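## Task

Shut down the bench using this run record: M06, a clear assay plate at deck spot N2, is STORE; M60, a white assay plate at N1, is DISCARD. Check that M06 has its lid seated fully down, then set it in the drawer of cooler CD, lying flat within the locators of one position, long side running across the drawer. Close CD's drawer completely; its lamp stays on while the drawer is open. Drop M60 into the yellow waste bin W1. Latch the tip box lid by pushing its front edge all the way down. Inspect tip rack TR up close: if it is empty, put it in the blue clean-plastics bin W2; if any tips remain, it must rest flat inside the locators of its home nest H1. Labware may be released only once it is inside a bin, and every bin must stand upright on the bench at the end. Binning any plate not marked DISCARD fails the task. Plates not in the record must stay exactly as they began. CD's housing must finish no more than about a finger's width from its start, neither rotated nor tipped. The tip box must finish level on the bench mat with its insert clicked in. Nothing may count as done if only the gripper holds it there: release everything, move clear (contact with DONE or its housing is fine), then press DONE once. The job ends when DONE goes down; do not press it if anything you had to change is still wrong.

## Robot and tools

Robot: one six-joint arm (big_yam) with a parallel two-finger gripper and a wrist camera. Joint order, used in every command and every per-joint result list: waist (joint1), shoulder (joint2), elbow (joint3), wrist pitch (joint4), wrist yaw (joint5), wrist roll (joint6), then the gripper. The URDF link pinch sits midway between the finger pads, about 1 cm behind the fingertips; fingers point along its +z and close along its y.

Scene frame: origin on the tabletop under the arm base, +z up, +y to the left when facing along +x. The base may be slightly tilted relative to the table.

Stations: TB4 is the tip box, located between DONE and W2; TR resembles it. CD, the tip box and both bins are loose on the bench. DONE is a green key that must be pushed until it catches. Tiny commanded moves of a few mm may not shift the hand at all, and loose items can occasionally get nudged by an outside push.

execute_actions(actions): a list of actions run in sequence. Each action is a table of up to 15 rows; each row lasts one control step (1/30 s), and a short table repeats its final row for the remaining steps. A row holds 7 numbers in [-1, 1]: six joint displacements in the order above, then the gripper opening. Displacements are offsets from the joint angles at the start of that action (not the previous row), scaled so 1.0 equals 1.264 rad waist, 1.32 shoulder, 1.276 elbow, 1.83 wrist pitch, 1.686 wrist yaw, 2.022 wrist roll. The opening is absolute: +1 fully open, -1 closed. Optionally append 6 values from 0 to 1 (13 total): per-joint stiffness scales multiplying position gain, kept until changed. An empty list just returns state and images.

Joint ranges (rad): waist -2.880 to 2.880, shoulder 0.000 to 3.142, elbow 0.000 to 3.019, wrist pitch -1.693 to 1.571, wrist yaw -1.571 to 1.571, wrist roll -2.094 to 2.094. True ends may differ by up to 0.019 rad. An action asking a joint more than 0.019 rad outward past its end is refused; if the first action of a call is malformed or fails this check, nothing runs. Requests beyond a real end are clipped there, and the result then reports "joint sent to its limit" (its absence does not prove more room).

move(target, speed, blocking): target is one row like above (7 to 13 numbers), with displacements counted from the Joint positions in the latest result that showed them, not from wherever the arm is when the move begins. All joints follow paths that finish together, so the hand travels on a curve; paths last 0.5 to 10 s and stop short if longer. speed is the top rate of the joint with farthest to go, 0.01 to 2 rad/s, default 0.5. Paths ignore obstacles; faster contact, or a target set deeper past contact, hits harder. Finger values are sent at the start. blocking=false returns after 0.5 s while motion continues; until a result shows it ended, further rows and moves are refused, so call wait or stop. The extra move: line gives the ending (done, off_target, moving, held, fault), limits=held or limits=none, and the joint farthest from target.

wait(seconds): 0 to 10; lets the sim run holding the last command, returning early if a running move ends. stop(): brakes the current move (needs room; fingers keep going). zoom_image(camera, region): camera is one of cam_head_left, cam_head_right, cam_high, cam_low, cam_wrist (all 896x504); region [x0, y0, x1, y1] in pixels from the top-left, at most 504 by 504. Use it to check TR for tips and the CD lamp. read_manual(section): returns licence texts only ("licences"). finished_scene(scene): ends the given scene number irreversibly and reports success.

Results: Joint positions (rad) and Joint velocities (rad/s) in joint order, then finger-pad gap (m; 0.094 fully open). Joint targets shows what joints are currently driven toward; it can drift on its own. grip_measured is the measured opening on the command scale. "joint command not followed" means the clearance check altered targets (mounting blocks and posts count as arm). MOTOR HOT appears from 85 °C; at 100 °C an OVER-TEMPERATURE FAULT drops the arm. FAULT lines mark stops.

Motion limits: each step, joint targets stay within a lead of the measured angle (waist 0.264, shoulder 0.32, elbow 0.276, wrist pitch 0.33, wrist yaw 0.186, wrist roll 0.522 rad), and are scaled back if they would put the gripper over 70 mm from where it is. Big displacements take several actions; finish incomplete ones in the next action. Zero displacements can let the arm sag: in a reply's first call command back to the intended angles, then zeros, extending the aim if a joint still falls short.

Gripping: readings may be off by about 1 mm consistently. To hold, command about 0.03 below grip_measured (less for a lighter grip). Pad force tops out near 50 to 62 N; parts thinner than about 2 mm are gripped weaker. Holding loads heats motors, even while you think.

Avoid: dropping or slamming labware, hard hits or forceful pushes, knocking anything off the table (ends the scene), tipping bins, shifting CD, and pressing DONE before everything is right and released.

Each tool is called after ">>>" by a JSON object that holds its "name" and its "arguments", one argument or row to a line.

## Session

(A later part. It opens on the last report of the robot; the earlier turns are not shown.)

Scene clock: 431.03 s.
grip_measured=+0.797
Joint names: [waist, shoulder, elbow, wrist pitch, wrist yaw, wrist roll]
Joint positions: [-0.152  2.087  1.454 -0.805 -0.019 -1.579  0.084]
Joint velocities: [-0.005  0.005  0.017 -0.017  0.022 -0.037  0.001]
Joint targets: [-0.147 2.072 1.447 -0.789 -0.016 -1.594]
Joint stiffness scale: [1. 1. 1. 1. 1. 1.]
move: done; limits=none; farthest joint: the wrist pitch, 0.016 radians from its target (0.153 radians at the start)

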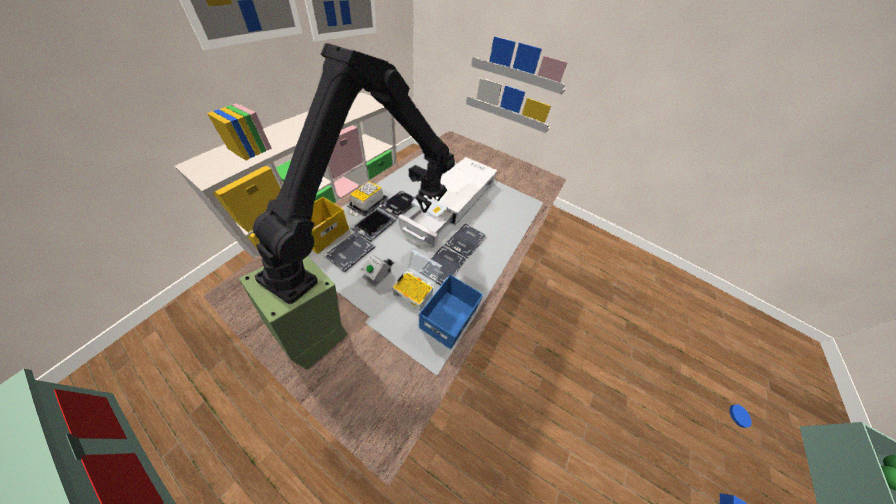

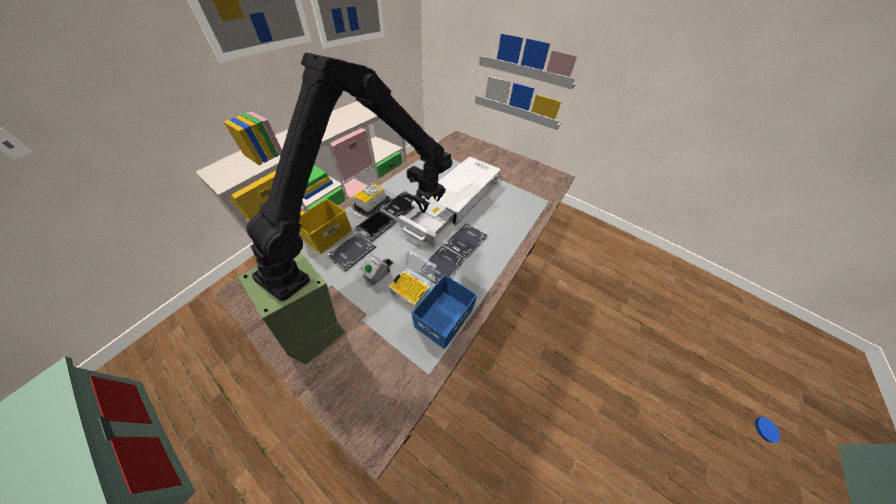

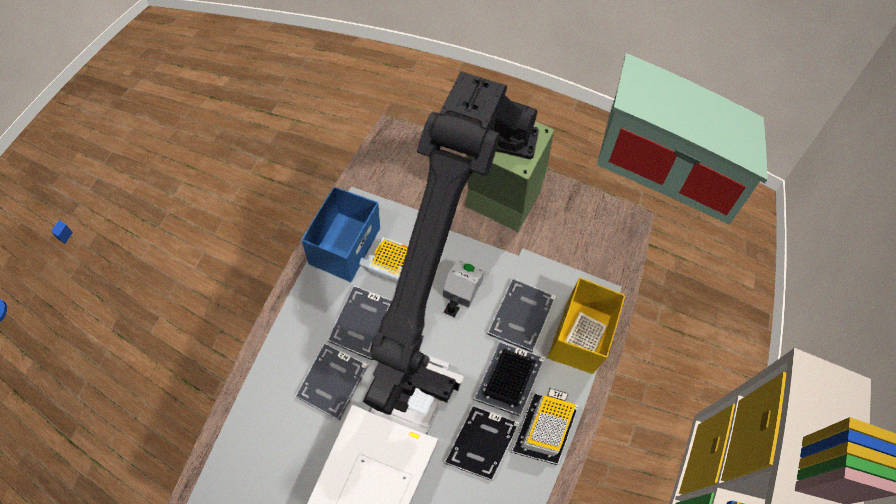

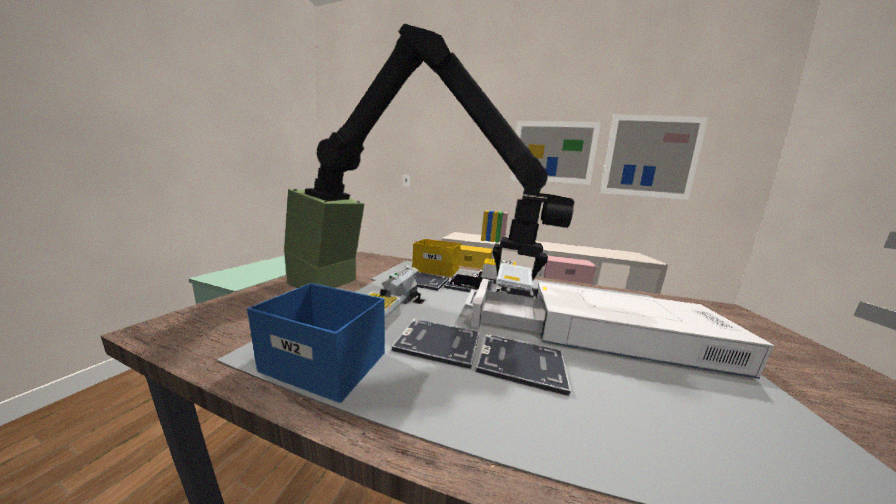

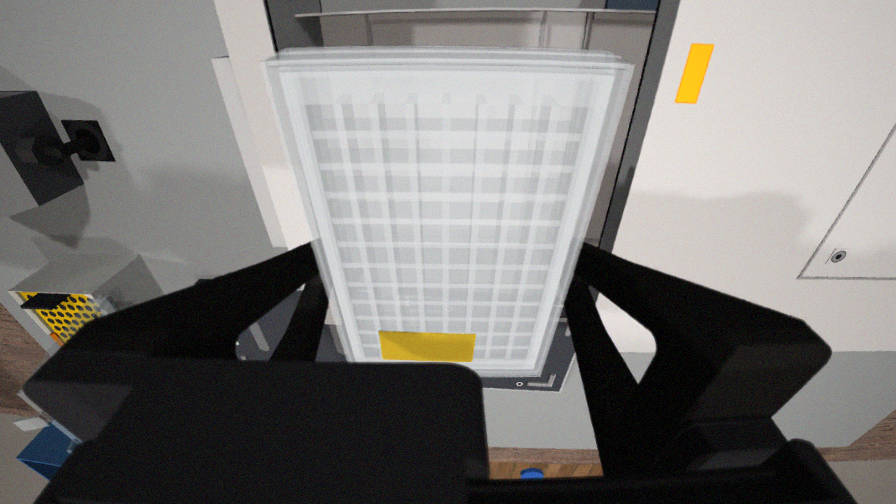

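>>> {"name": "move", "arguments": {
  "target": [0.013,0.117,0.038,0.072,0,0,0.772],
  "speed": 0.1
}}

Scene clock: 436.13 s.
grip_measured=+0.797
Joint names: [waist, shoulder, elbow, wrist pitch, wrist yaw, wrist roll]
Joint positions: [-0.147  2.217  1.47  -0.69  -0.019 -1.579  0.084]
Joint velocities: [-0.024 -0.005 -0.002  0.007 -0.007  0.037  0.001]
Joint targets: [-0.136 2.241 1.502 -0.673 -0.019 -1.579]
Joint stiffness scale: [1. 1. 1. 1. 1. 1.]
move: off_target; limits=none; farthest joint: the elbow, 0.032 radians from its target (0.049 radians at the start)

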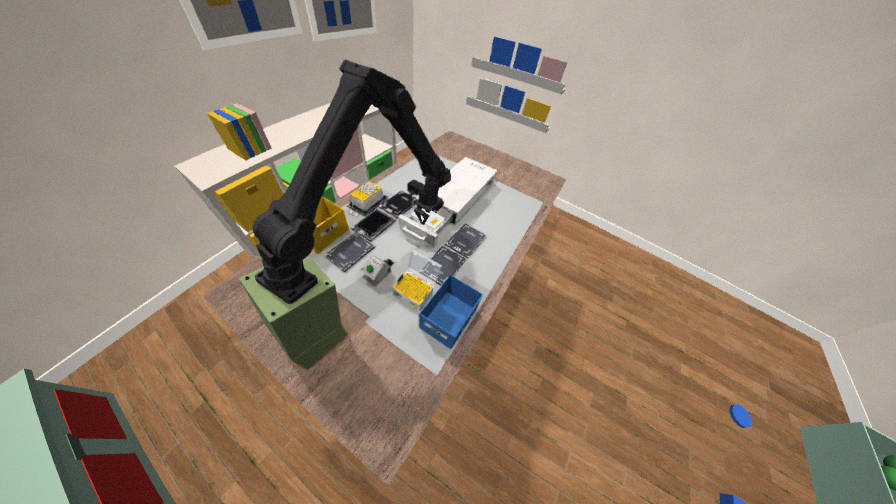

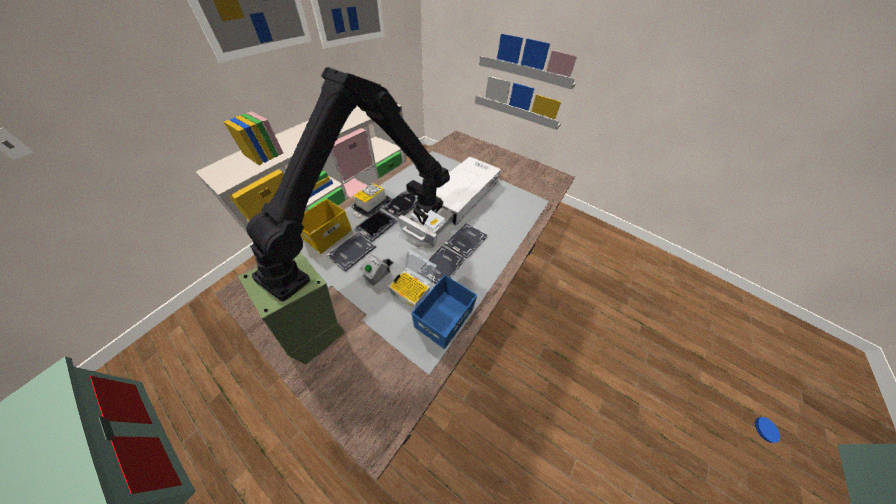

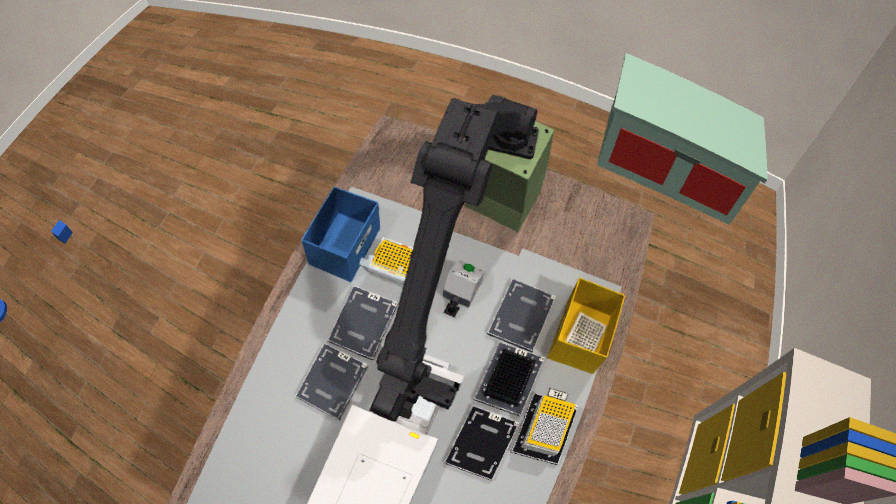

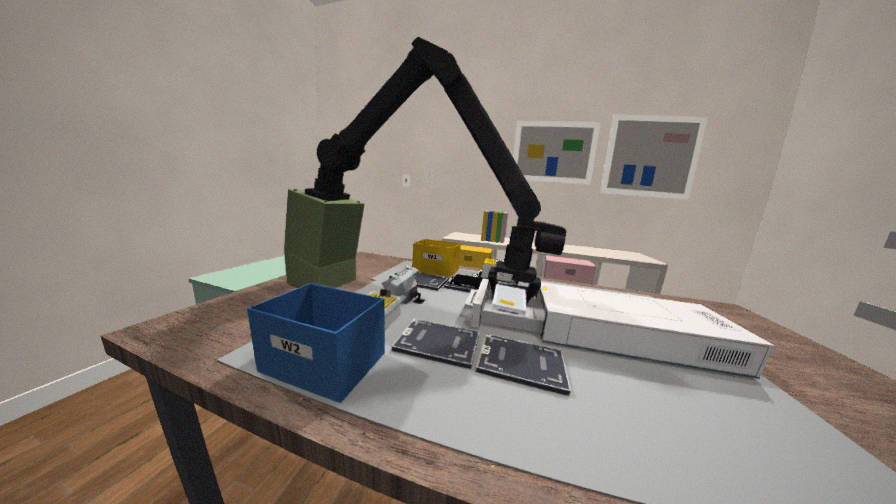

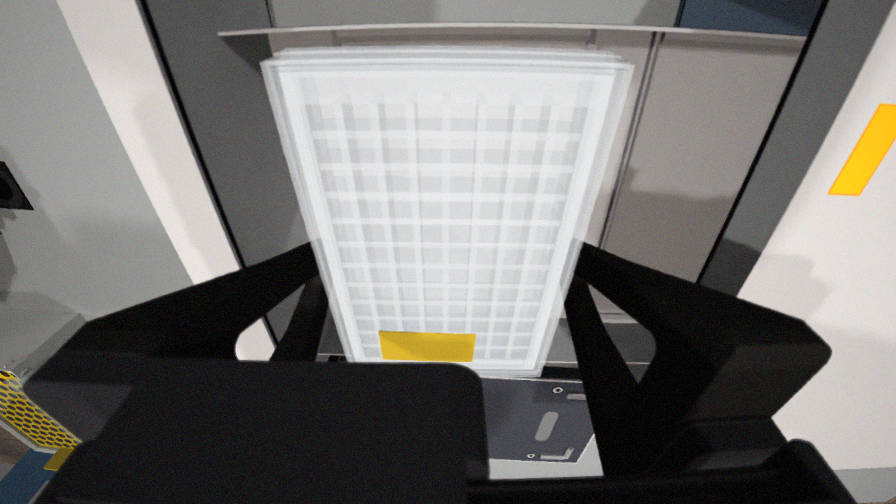

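>>> {"name": "zoom_image", "arguments": {
  "camera": "cam_wrist",
  "region": [200,0,700,130]
}}

Region (200, 0, 700, 130) of cam_wrist's 896x504 image, scaled by 1.008, with more detail than that image has; it fills the top 131 rows of this view, and the rest is white.

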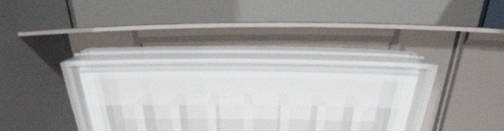

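>>> {"name": "move", "arguments": {
  "target": [0.005,0.05,0.046,0.019,0,0,0.772],
  "speed": 0.05
}}

Scene clock: 446.37 s.
grip_measured=+0.797
Joint names: [waist, shoulder, elbow, wrist pitch, wrist yaw, wrist roll]
Joint positions: [-0.147  2.254  1.498 -0.671 -0.019 -1.579  0.084]
Joint velocities: [ 0.005 -0.005 -0.012 -0.022 -0.066 -0.022 -0.001]
Joint targets: [-0.141 2.283 1.529 -0.655 -0.019 -1.579]
Joint stiffness scale: [1. 1. 1. 1. 1. 1.]
move: off_target; limits=none; farthest joint: the elbow, 0.031 radians from its target (0.059 radians at the start)

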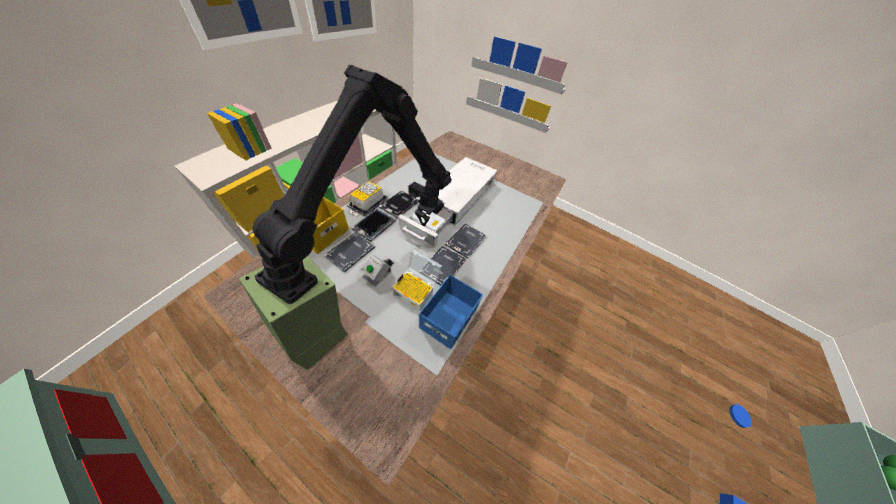

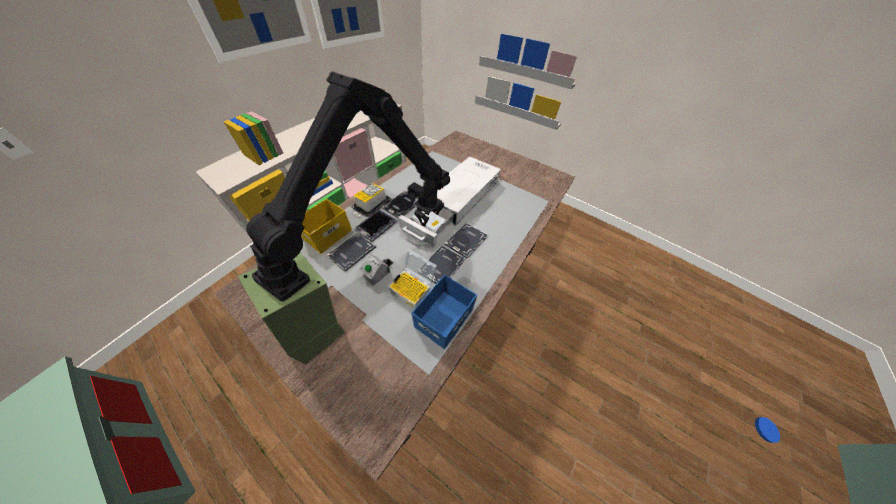

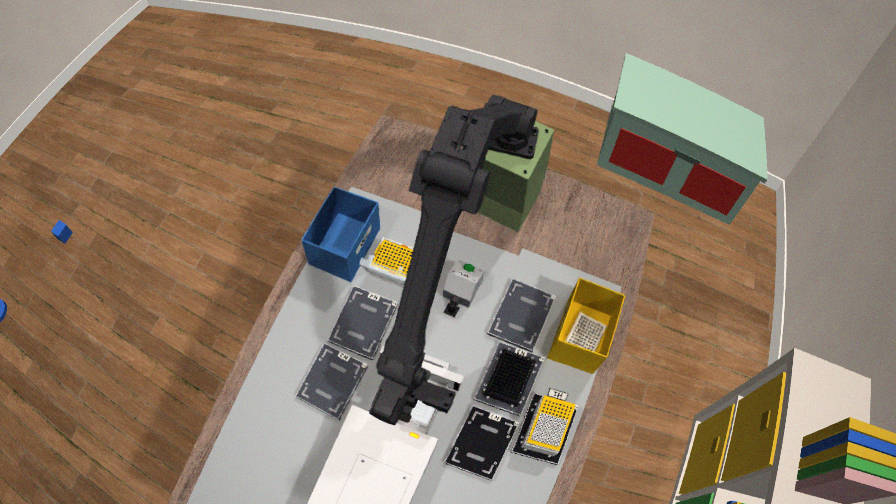

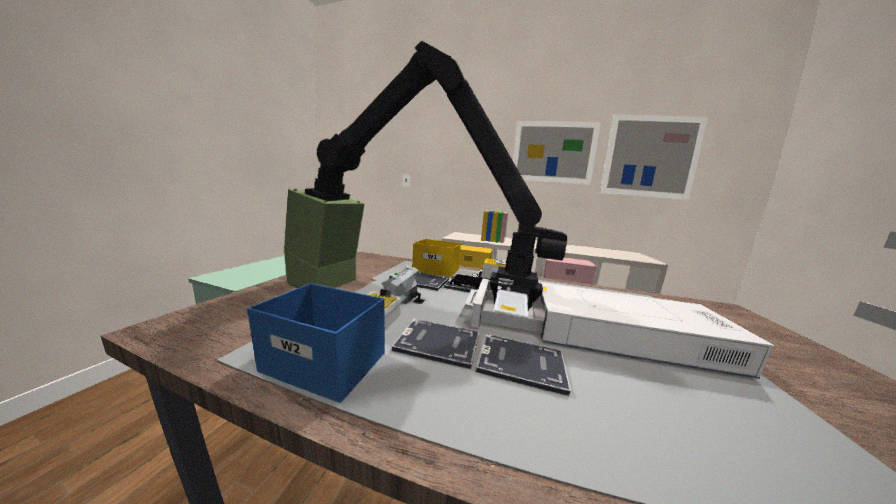

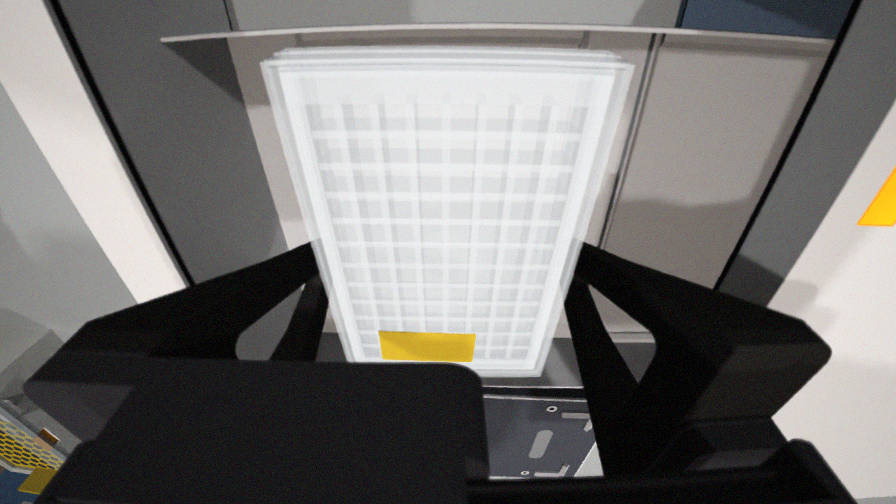

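>>> {"name": "zoom_image", "arguments": {
  "camera": "cam_wrist",
  "region": [220,10,460,90]
}}

>>> {"name": "zoom_image", "arguments": {
  "camera": "cam_wrist",
  "region": [460,10,700,90]
}}

>>> {"name": "zoom_image", "arguments": {
  "camera": "cam_low",
  "region": [460,265,560,340]
}}

Region (220, 10, 460, 90) of cam_wrist's 896x504 image, scaled by 2.100, with more detail than that image has.

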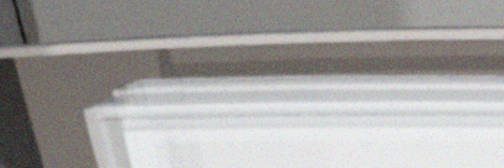

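Region (460, 10, 700, 90) of cam_wrist's 896x504 image, scaled by 2.100, with more detail than that image has.

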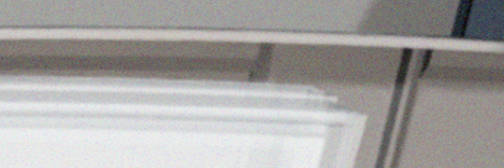

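Region (460, 265, 560, 340) of cam_low's 896x504 image, scaled by 5.040, with more detail than that image has; it fills the top 378 rows of this view, and the rest is white.

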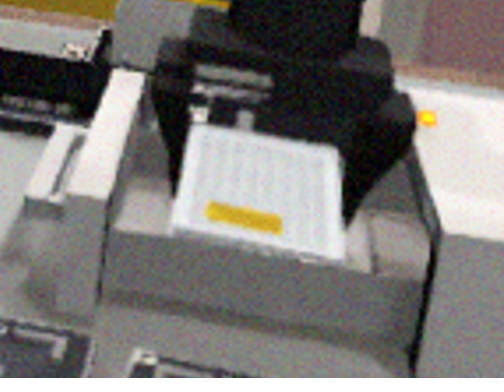

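>>> {"name": "move", "arguments": {
  "target": [-0.009,0.034,-0.007,0.017,0,0,0.772],
  "speed": 0.03
}}

>>> {"name": "zoom_image", "arguments": {
  "camera": "cam_wrist",
  "region": [220,10,460,90]
}}

>>> {"name": "zoom_image", "arguments": {
  "camera": "cam_wrist",
  "region": [460,10,700,90]
}}

Scene clock: 458.80 s.
grip_measured=+0.797
Joint names: [waist, shoulder, elbow, wrist pitch, wrist yaw, wrist roll]
Joint positions: [-0.147  2.272  1.498 -0.656 -0.019 -1.579  0.084]
Joint velocities: [-0.005  0.024 -0.002  0.027  0.037 -0.007 -0.001]
Joint targets: [-0.159 2.299 1.489 -0.640 -0.019 -1.579]
Joint stiffness scale: [1. 1. 1. 1. 1. 1.]
move: off_target; limits=none; farthest joint: the shoulder, 0.027 radians from its target (0.044 radians at the start)

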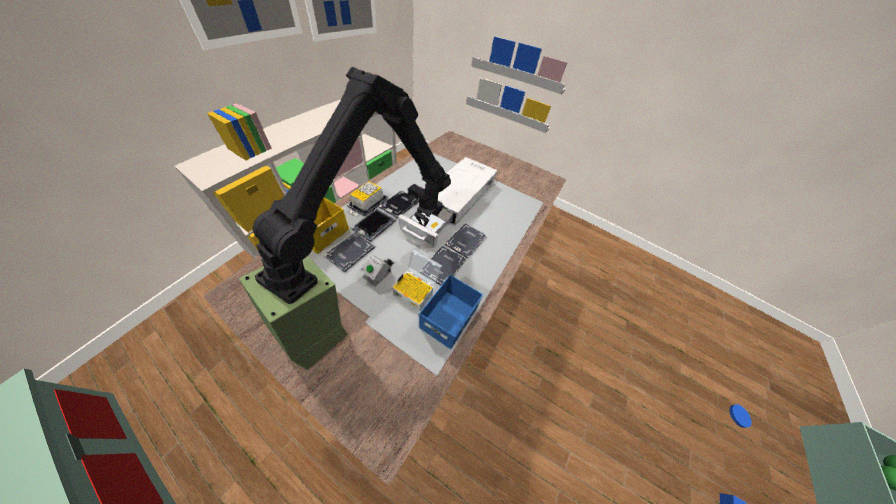

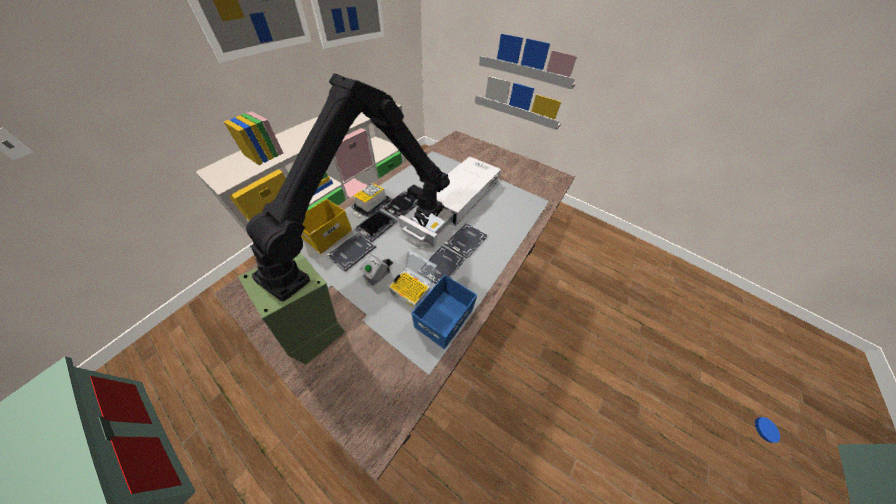

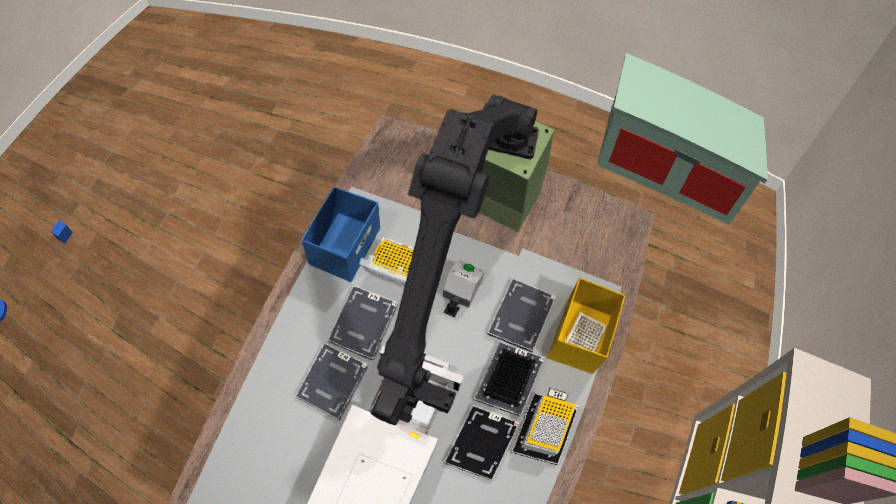

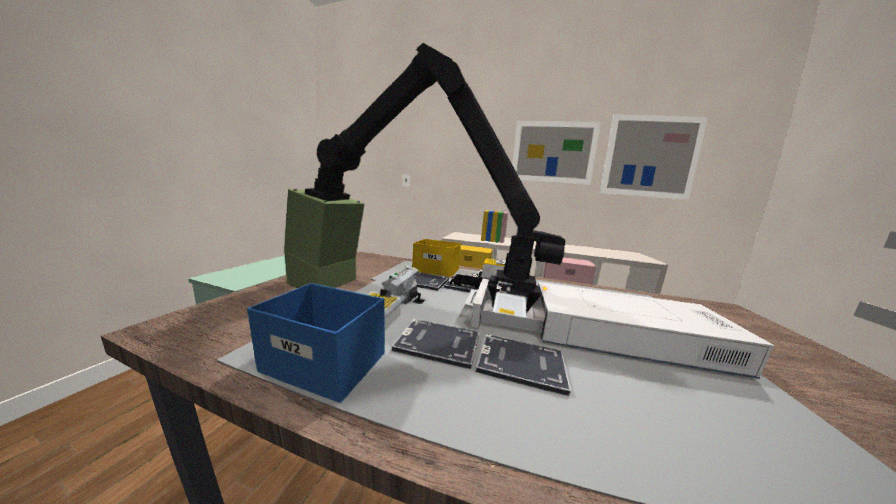

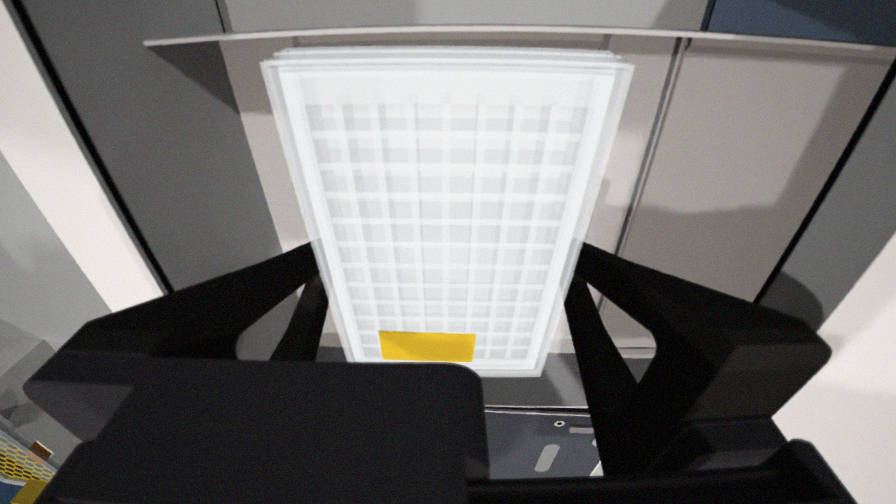

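Region (220, 10, 460, 90) of cam_wrist's 896x504 image, scaled by 2.100, with more detail than that image has.

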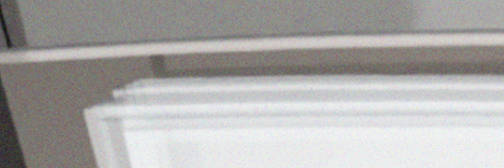

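Region (460, 10, 700, 90) of cam_wrist's 896x504 image, scaled by 2.100, with more detail than that image has.

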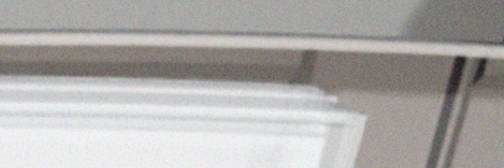

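>>> {"name": "move", "arguments": {
  "target": [-0.013,0.029,0.029,0.014,0,0,0.772],
  "speed": 0.03
}}

>>> {"name": "zoom_image", "arguments": {
  "camera": "cam_wrist",
  "region": [220,10,460,90]
}}

>>> {"name": "zoom_image", "arguments": {
  "camera": "cam_wrist",
  "region": [460,10,700,90]
}}

Scene clock: 465.70 s.
grip_measured=+0.797
Joint names: [waist, shoulder, elbow, wrist pitch, wrist yaw, wrist roll]
Joint positions: [-0.151  2.281  1.505 -0.646 -0.019 -1.579  0.084]
Joint velocities: [ 0.015 -0.005  0.017  0.002 -0.007 -0.066  0.   ]
Joint targets: [-0.164 2.310 1.535 -0.630 -0.019 -1.579]
Joint stiffness scale: [1. 1. 1. 1. 1. 1.]
move: off_target; limits=none; farthest joint: the elbow, 0.030 radians from its target (0.037 radians at the start)

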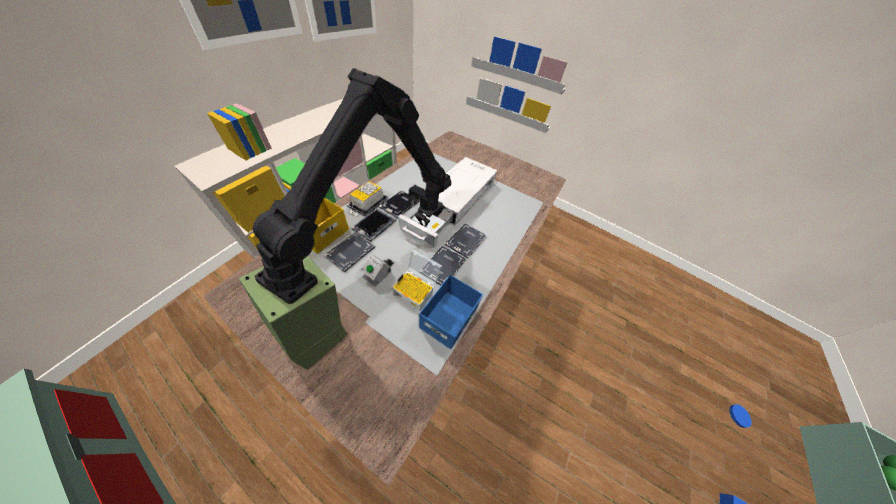

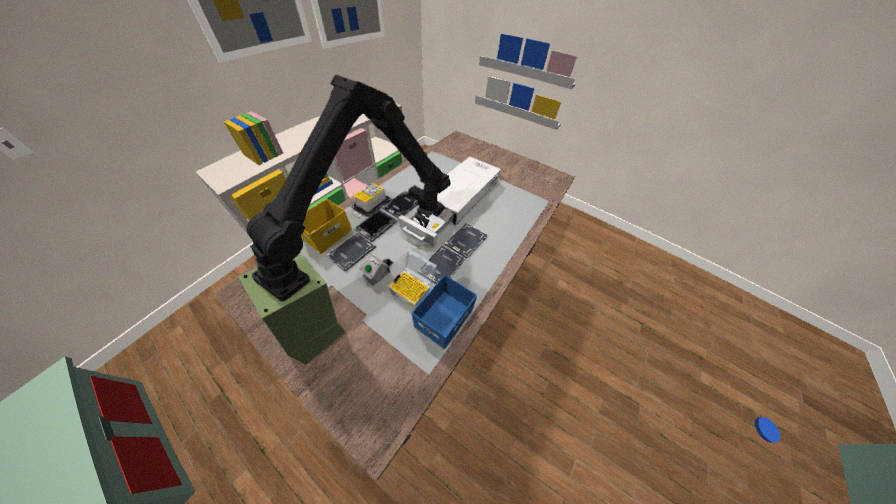

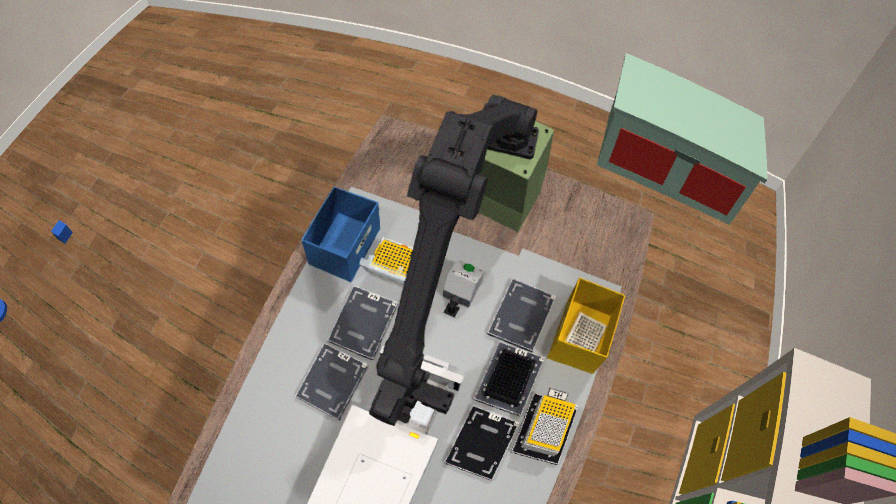

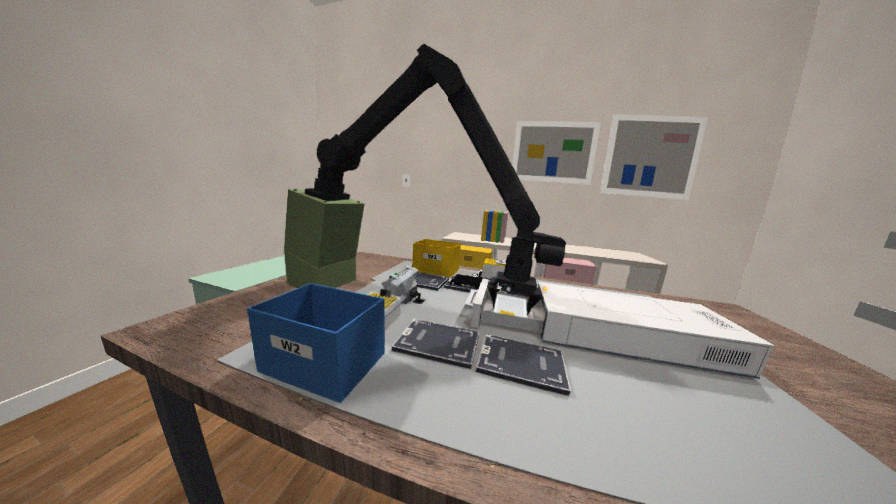

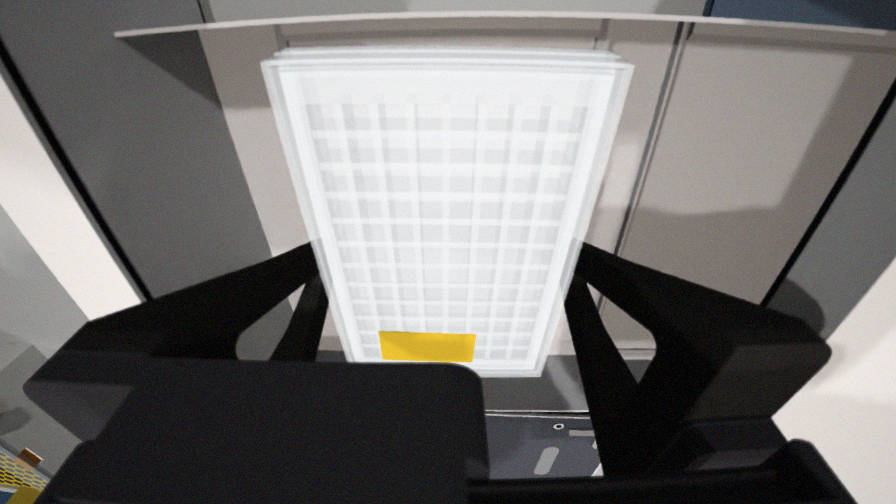

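Region (220, 10, 460, 90) of cam_wrist's 896x504 image, scaled by 2.100, with more detail than that image has.

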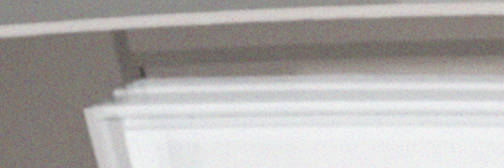

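Region (460, 10, 700, 90) of cam_wrist's 896x504 image, scaled by 2.100, with more detail than that image has.

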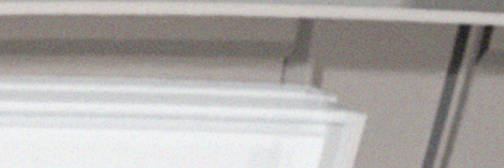

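>>> {"name": "move", "arguments": {
  "target": [0.011,0.027,0.022,0.009,0,0,0.772],
  "speed": 0.03
}}

>>> {"name": "zoom_image", "arguments": {
  "camera": "cam_wrist",
  "region": [220,10,460,90]
}}

>>> {"name": "zoom_image", "arguments": {
  "camera": "cam_wrist",
  "region": [460,10,700,90]
}}

Scene clock: 473.27 s.
grip_measured=+0.797
Joint names: [waist, shoulder, elbow, wrist pitch, wrist yaw, wrist roll]
Joint positions: [-0.151  2.282  1.505 -0.646 -0.019 -1.579  0.084]
Joint velocities: [ 0.005 -0.005 -0.012  0.007  0.037 -0.007 -0.001]
Joint targets: [-0.137 2.317 1.533 -0.630 -0.019 -1.579]
Joint stiffness scale: [1. 1. 1. 1. 1. 1.]
move: off_target; limits=none; farthest joint: the shoulder, 0.034 radians from its target (0.035 radians at the start)

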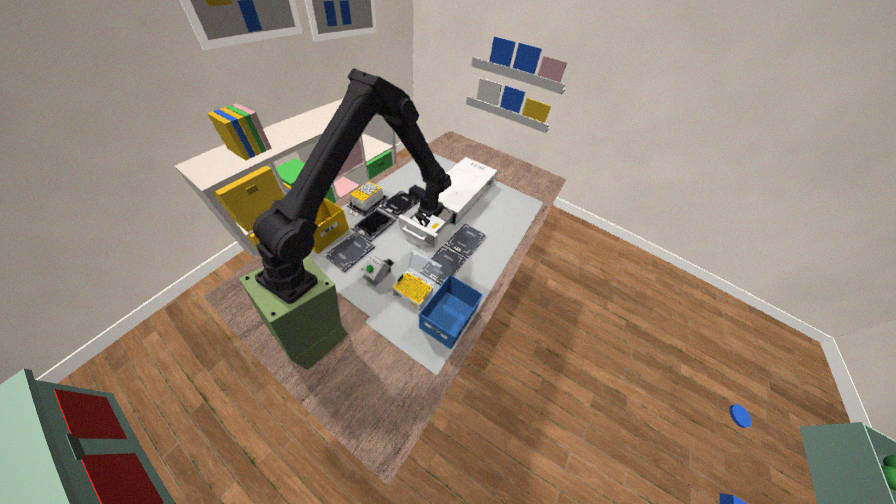

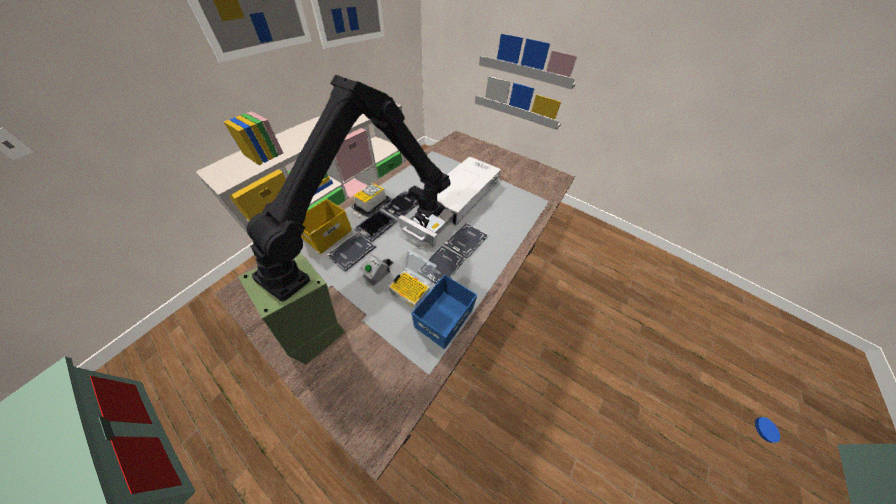

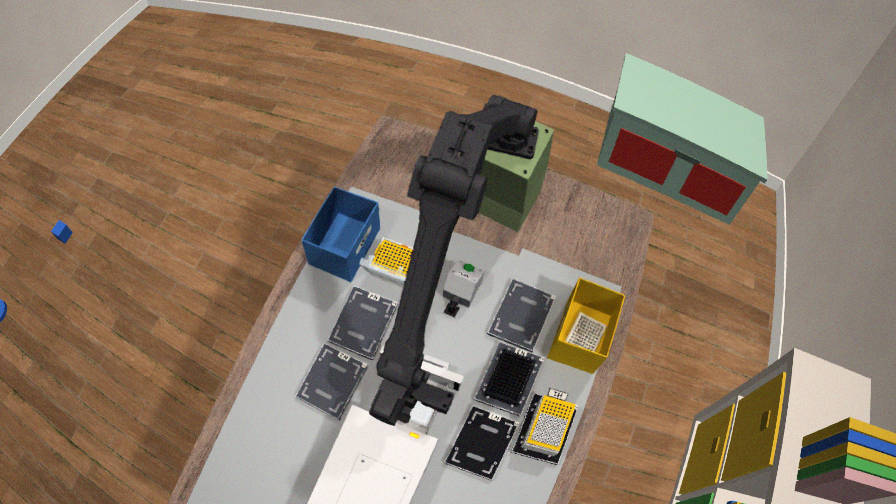

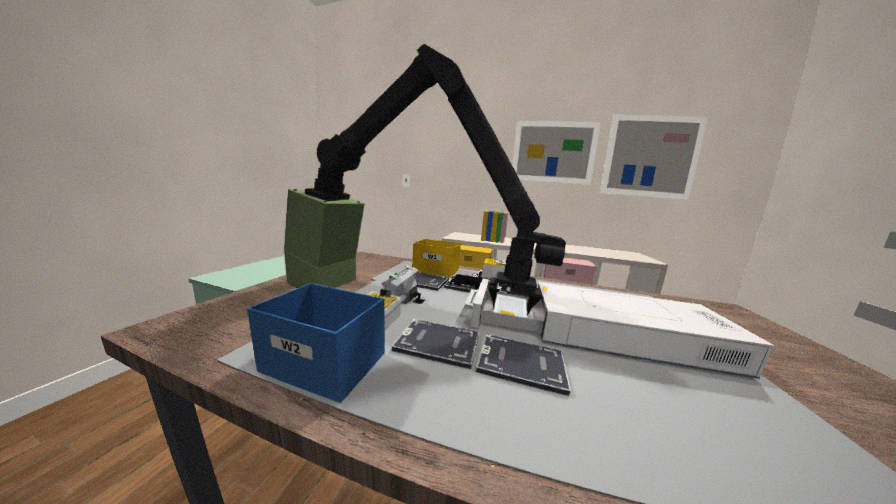

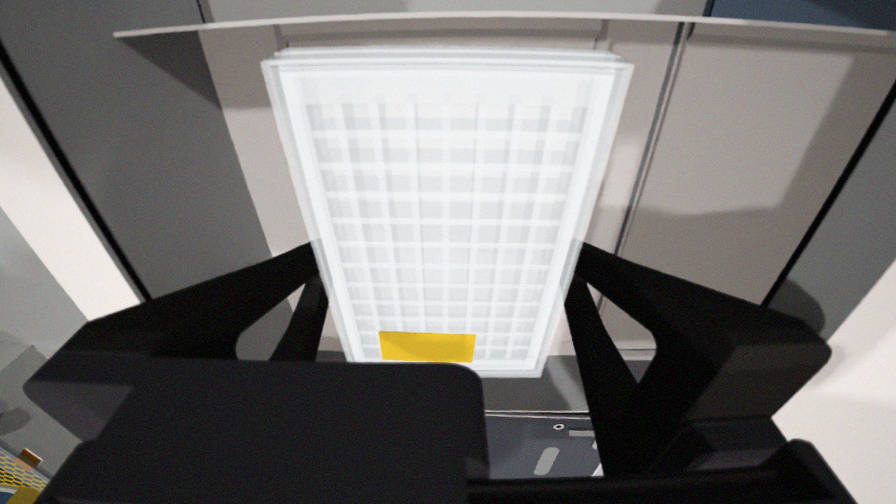

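Region (220, 10, 460, 90) of cam_wrist's 896x504 image, scaled by 2.100, with more detail than that image has.

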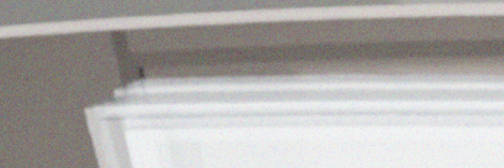

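Region (460, 10, 700, 90) of cam_wrist's 896x504 image, scaled by 2.100, with more detail than that image has.

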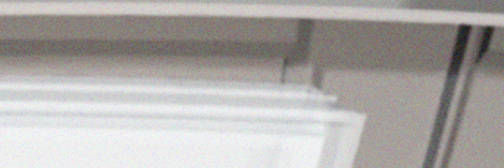

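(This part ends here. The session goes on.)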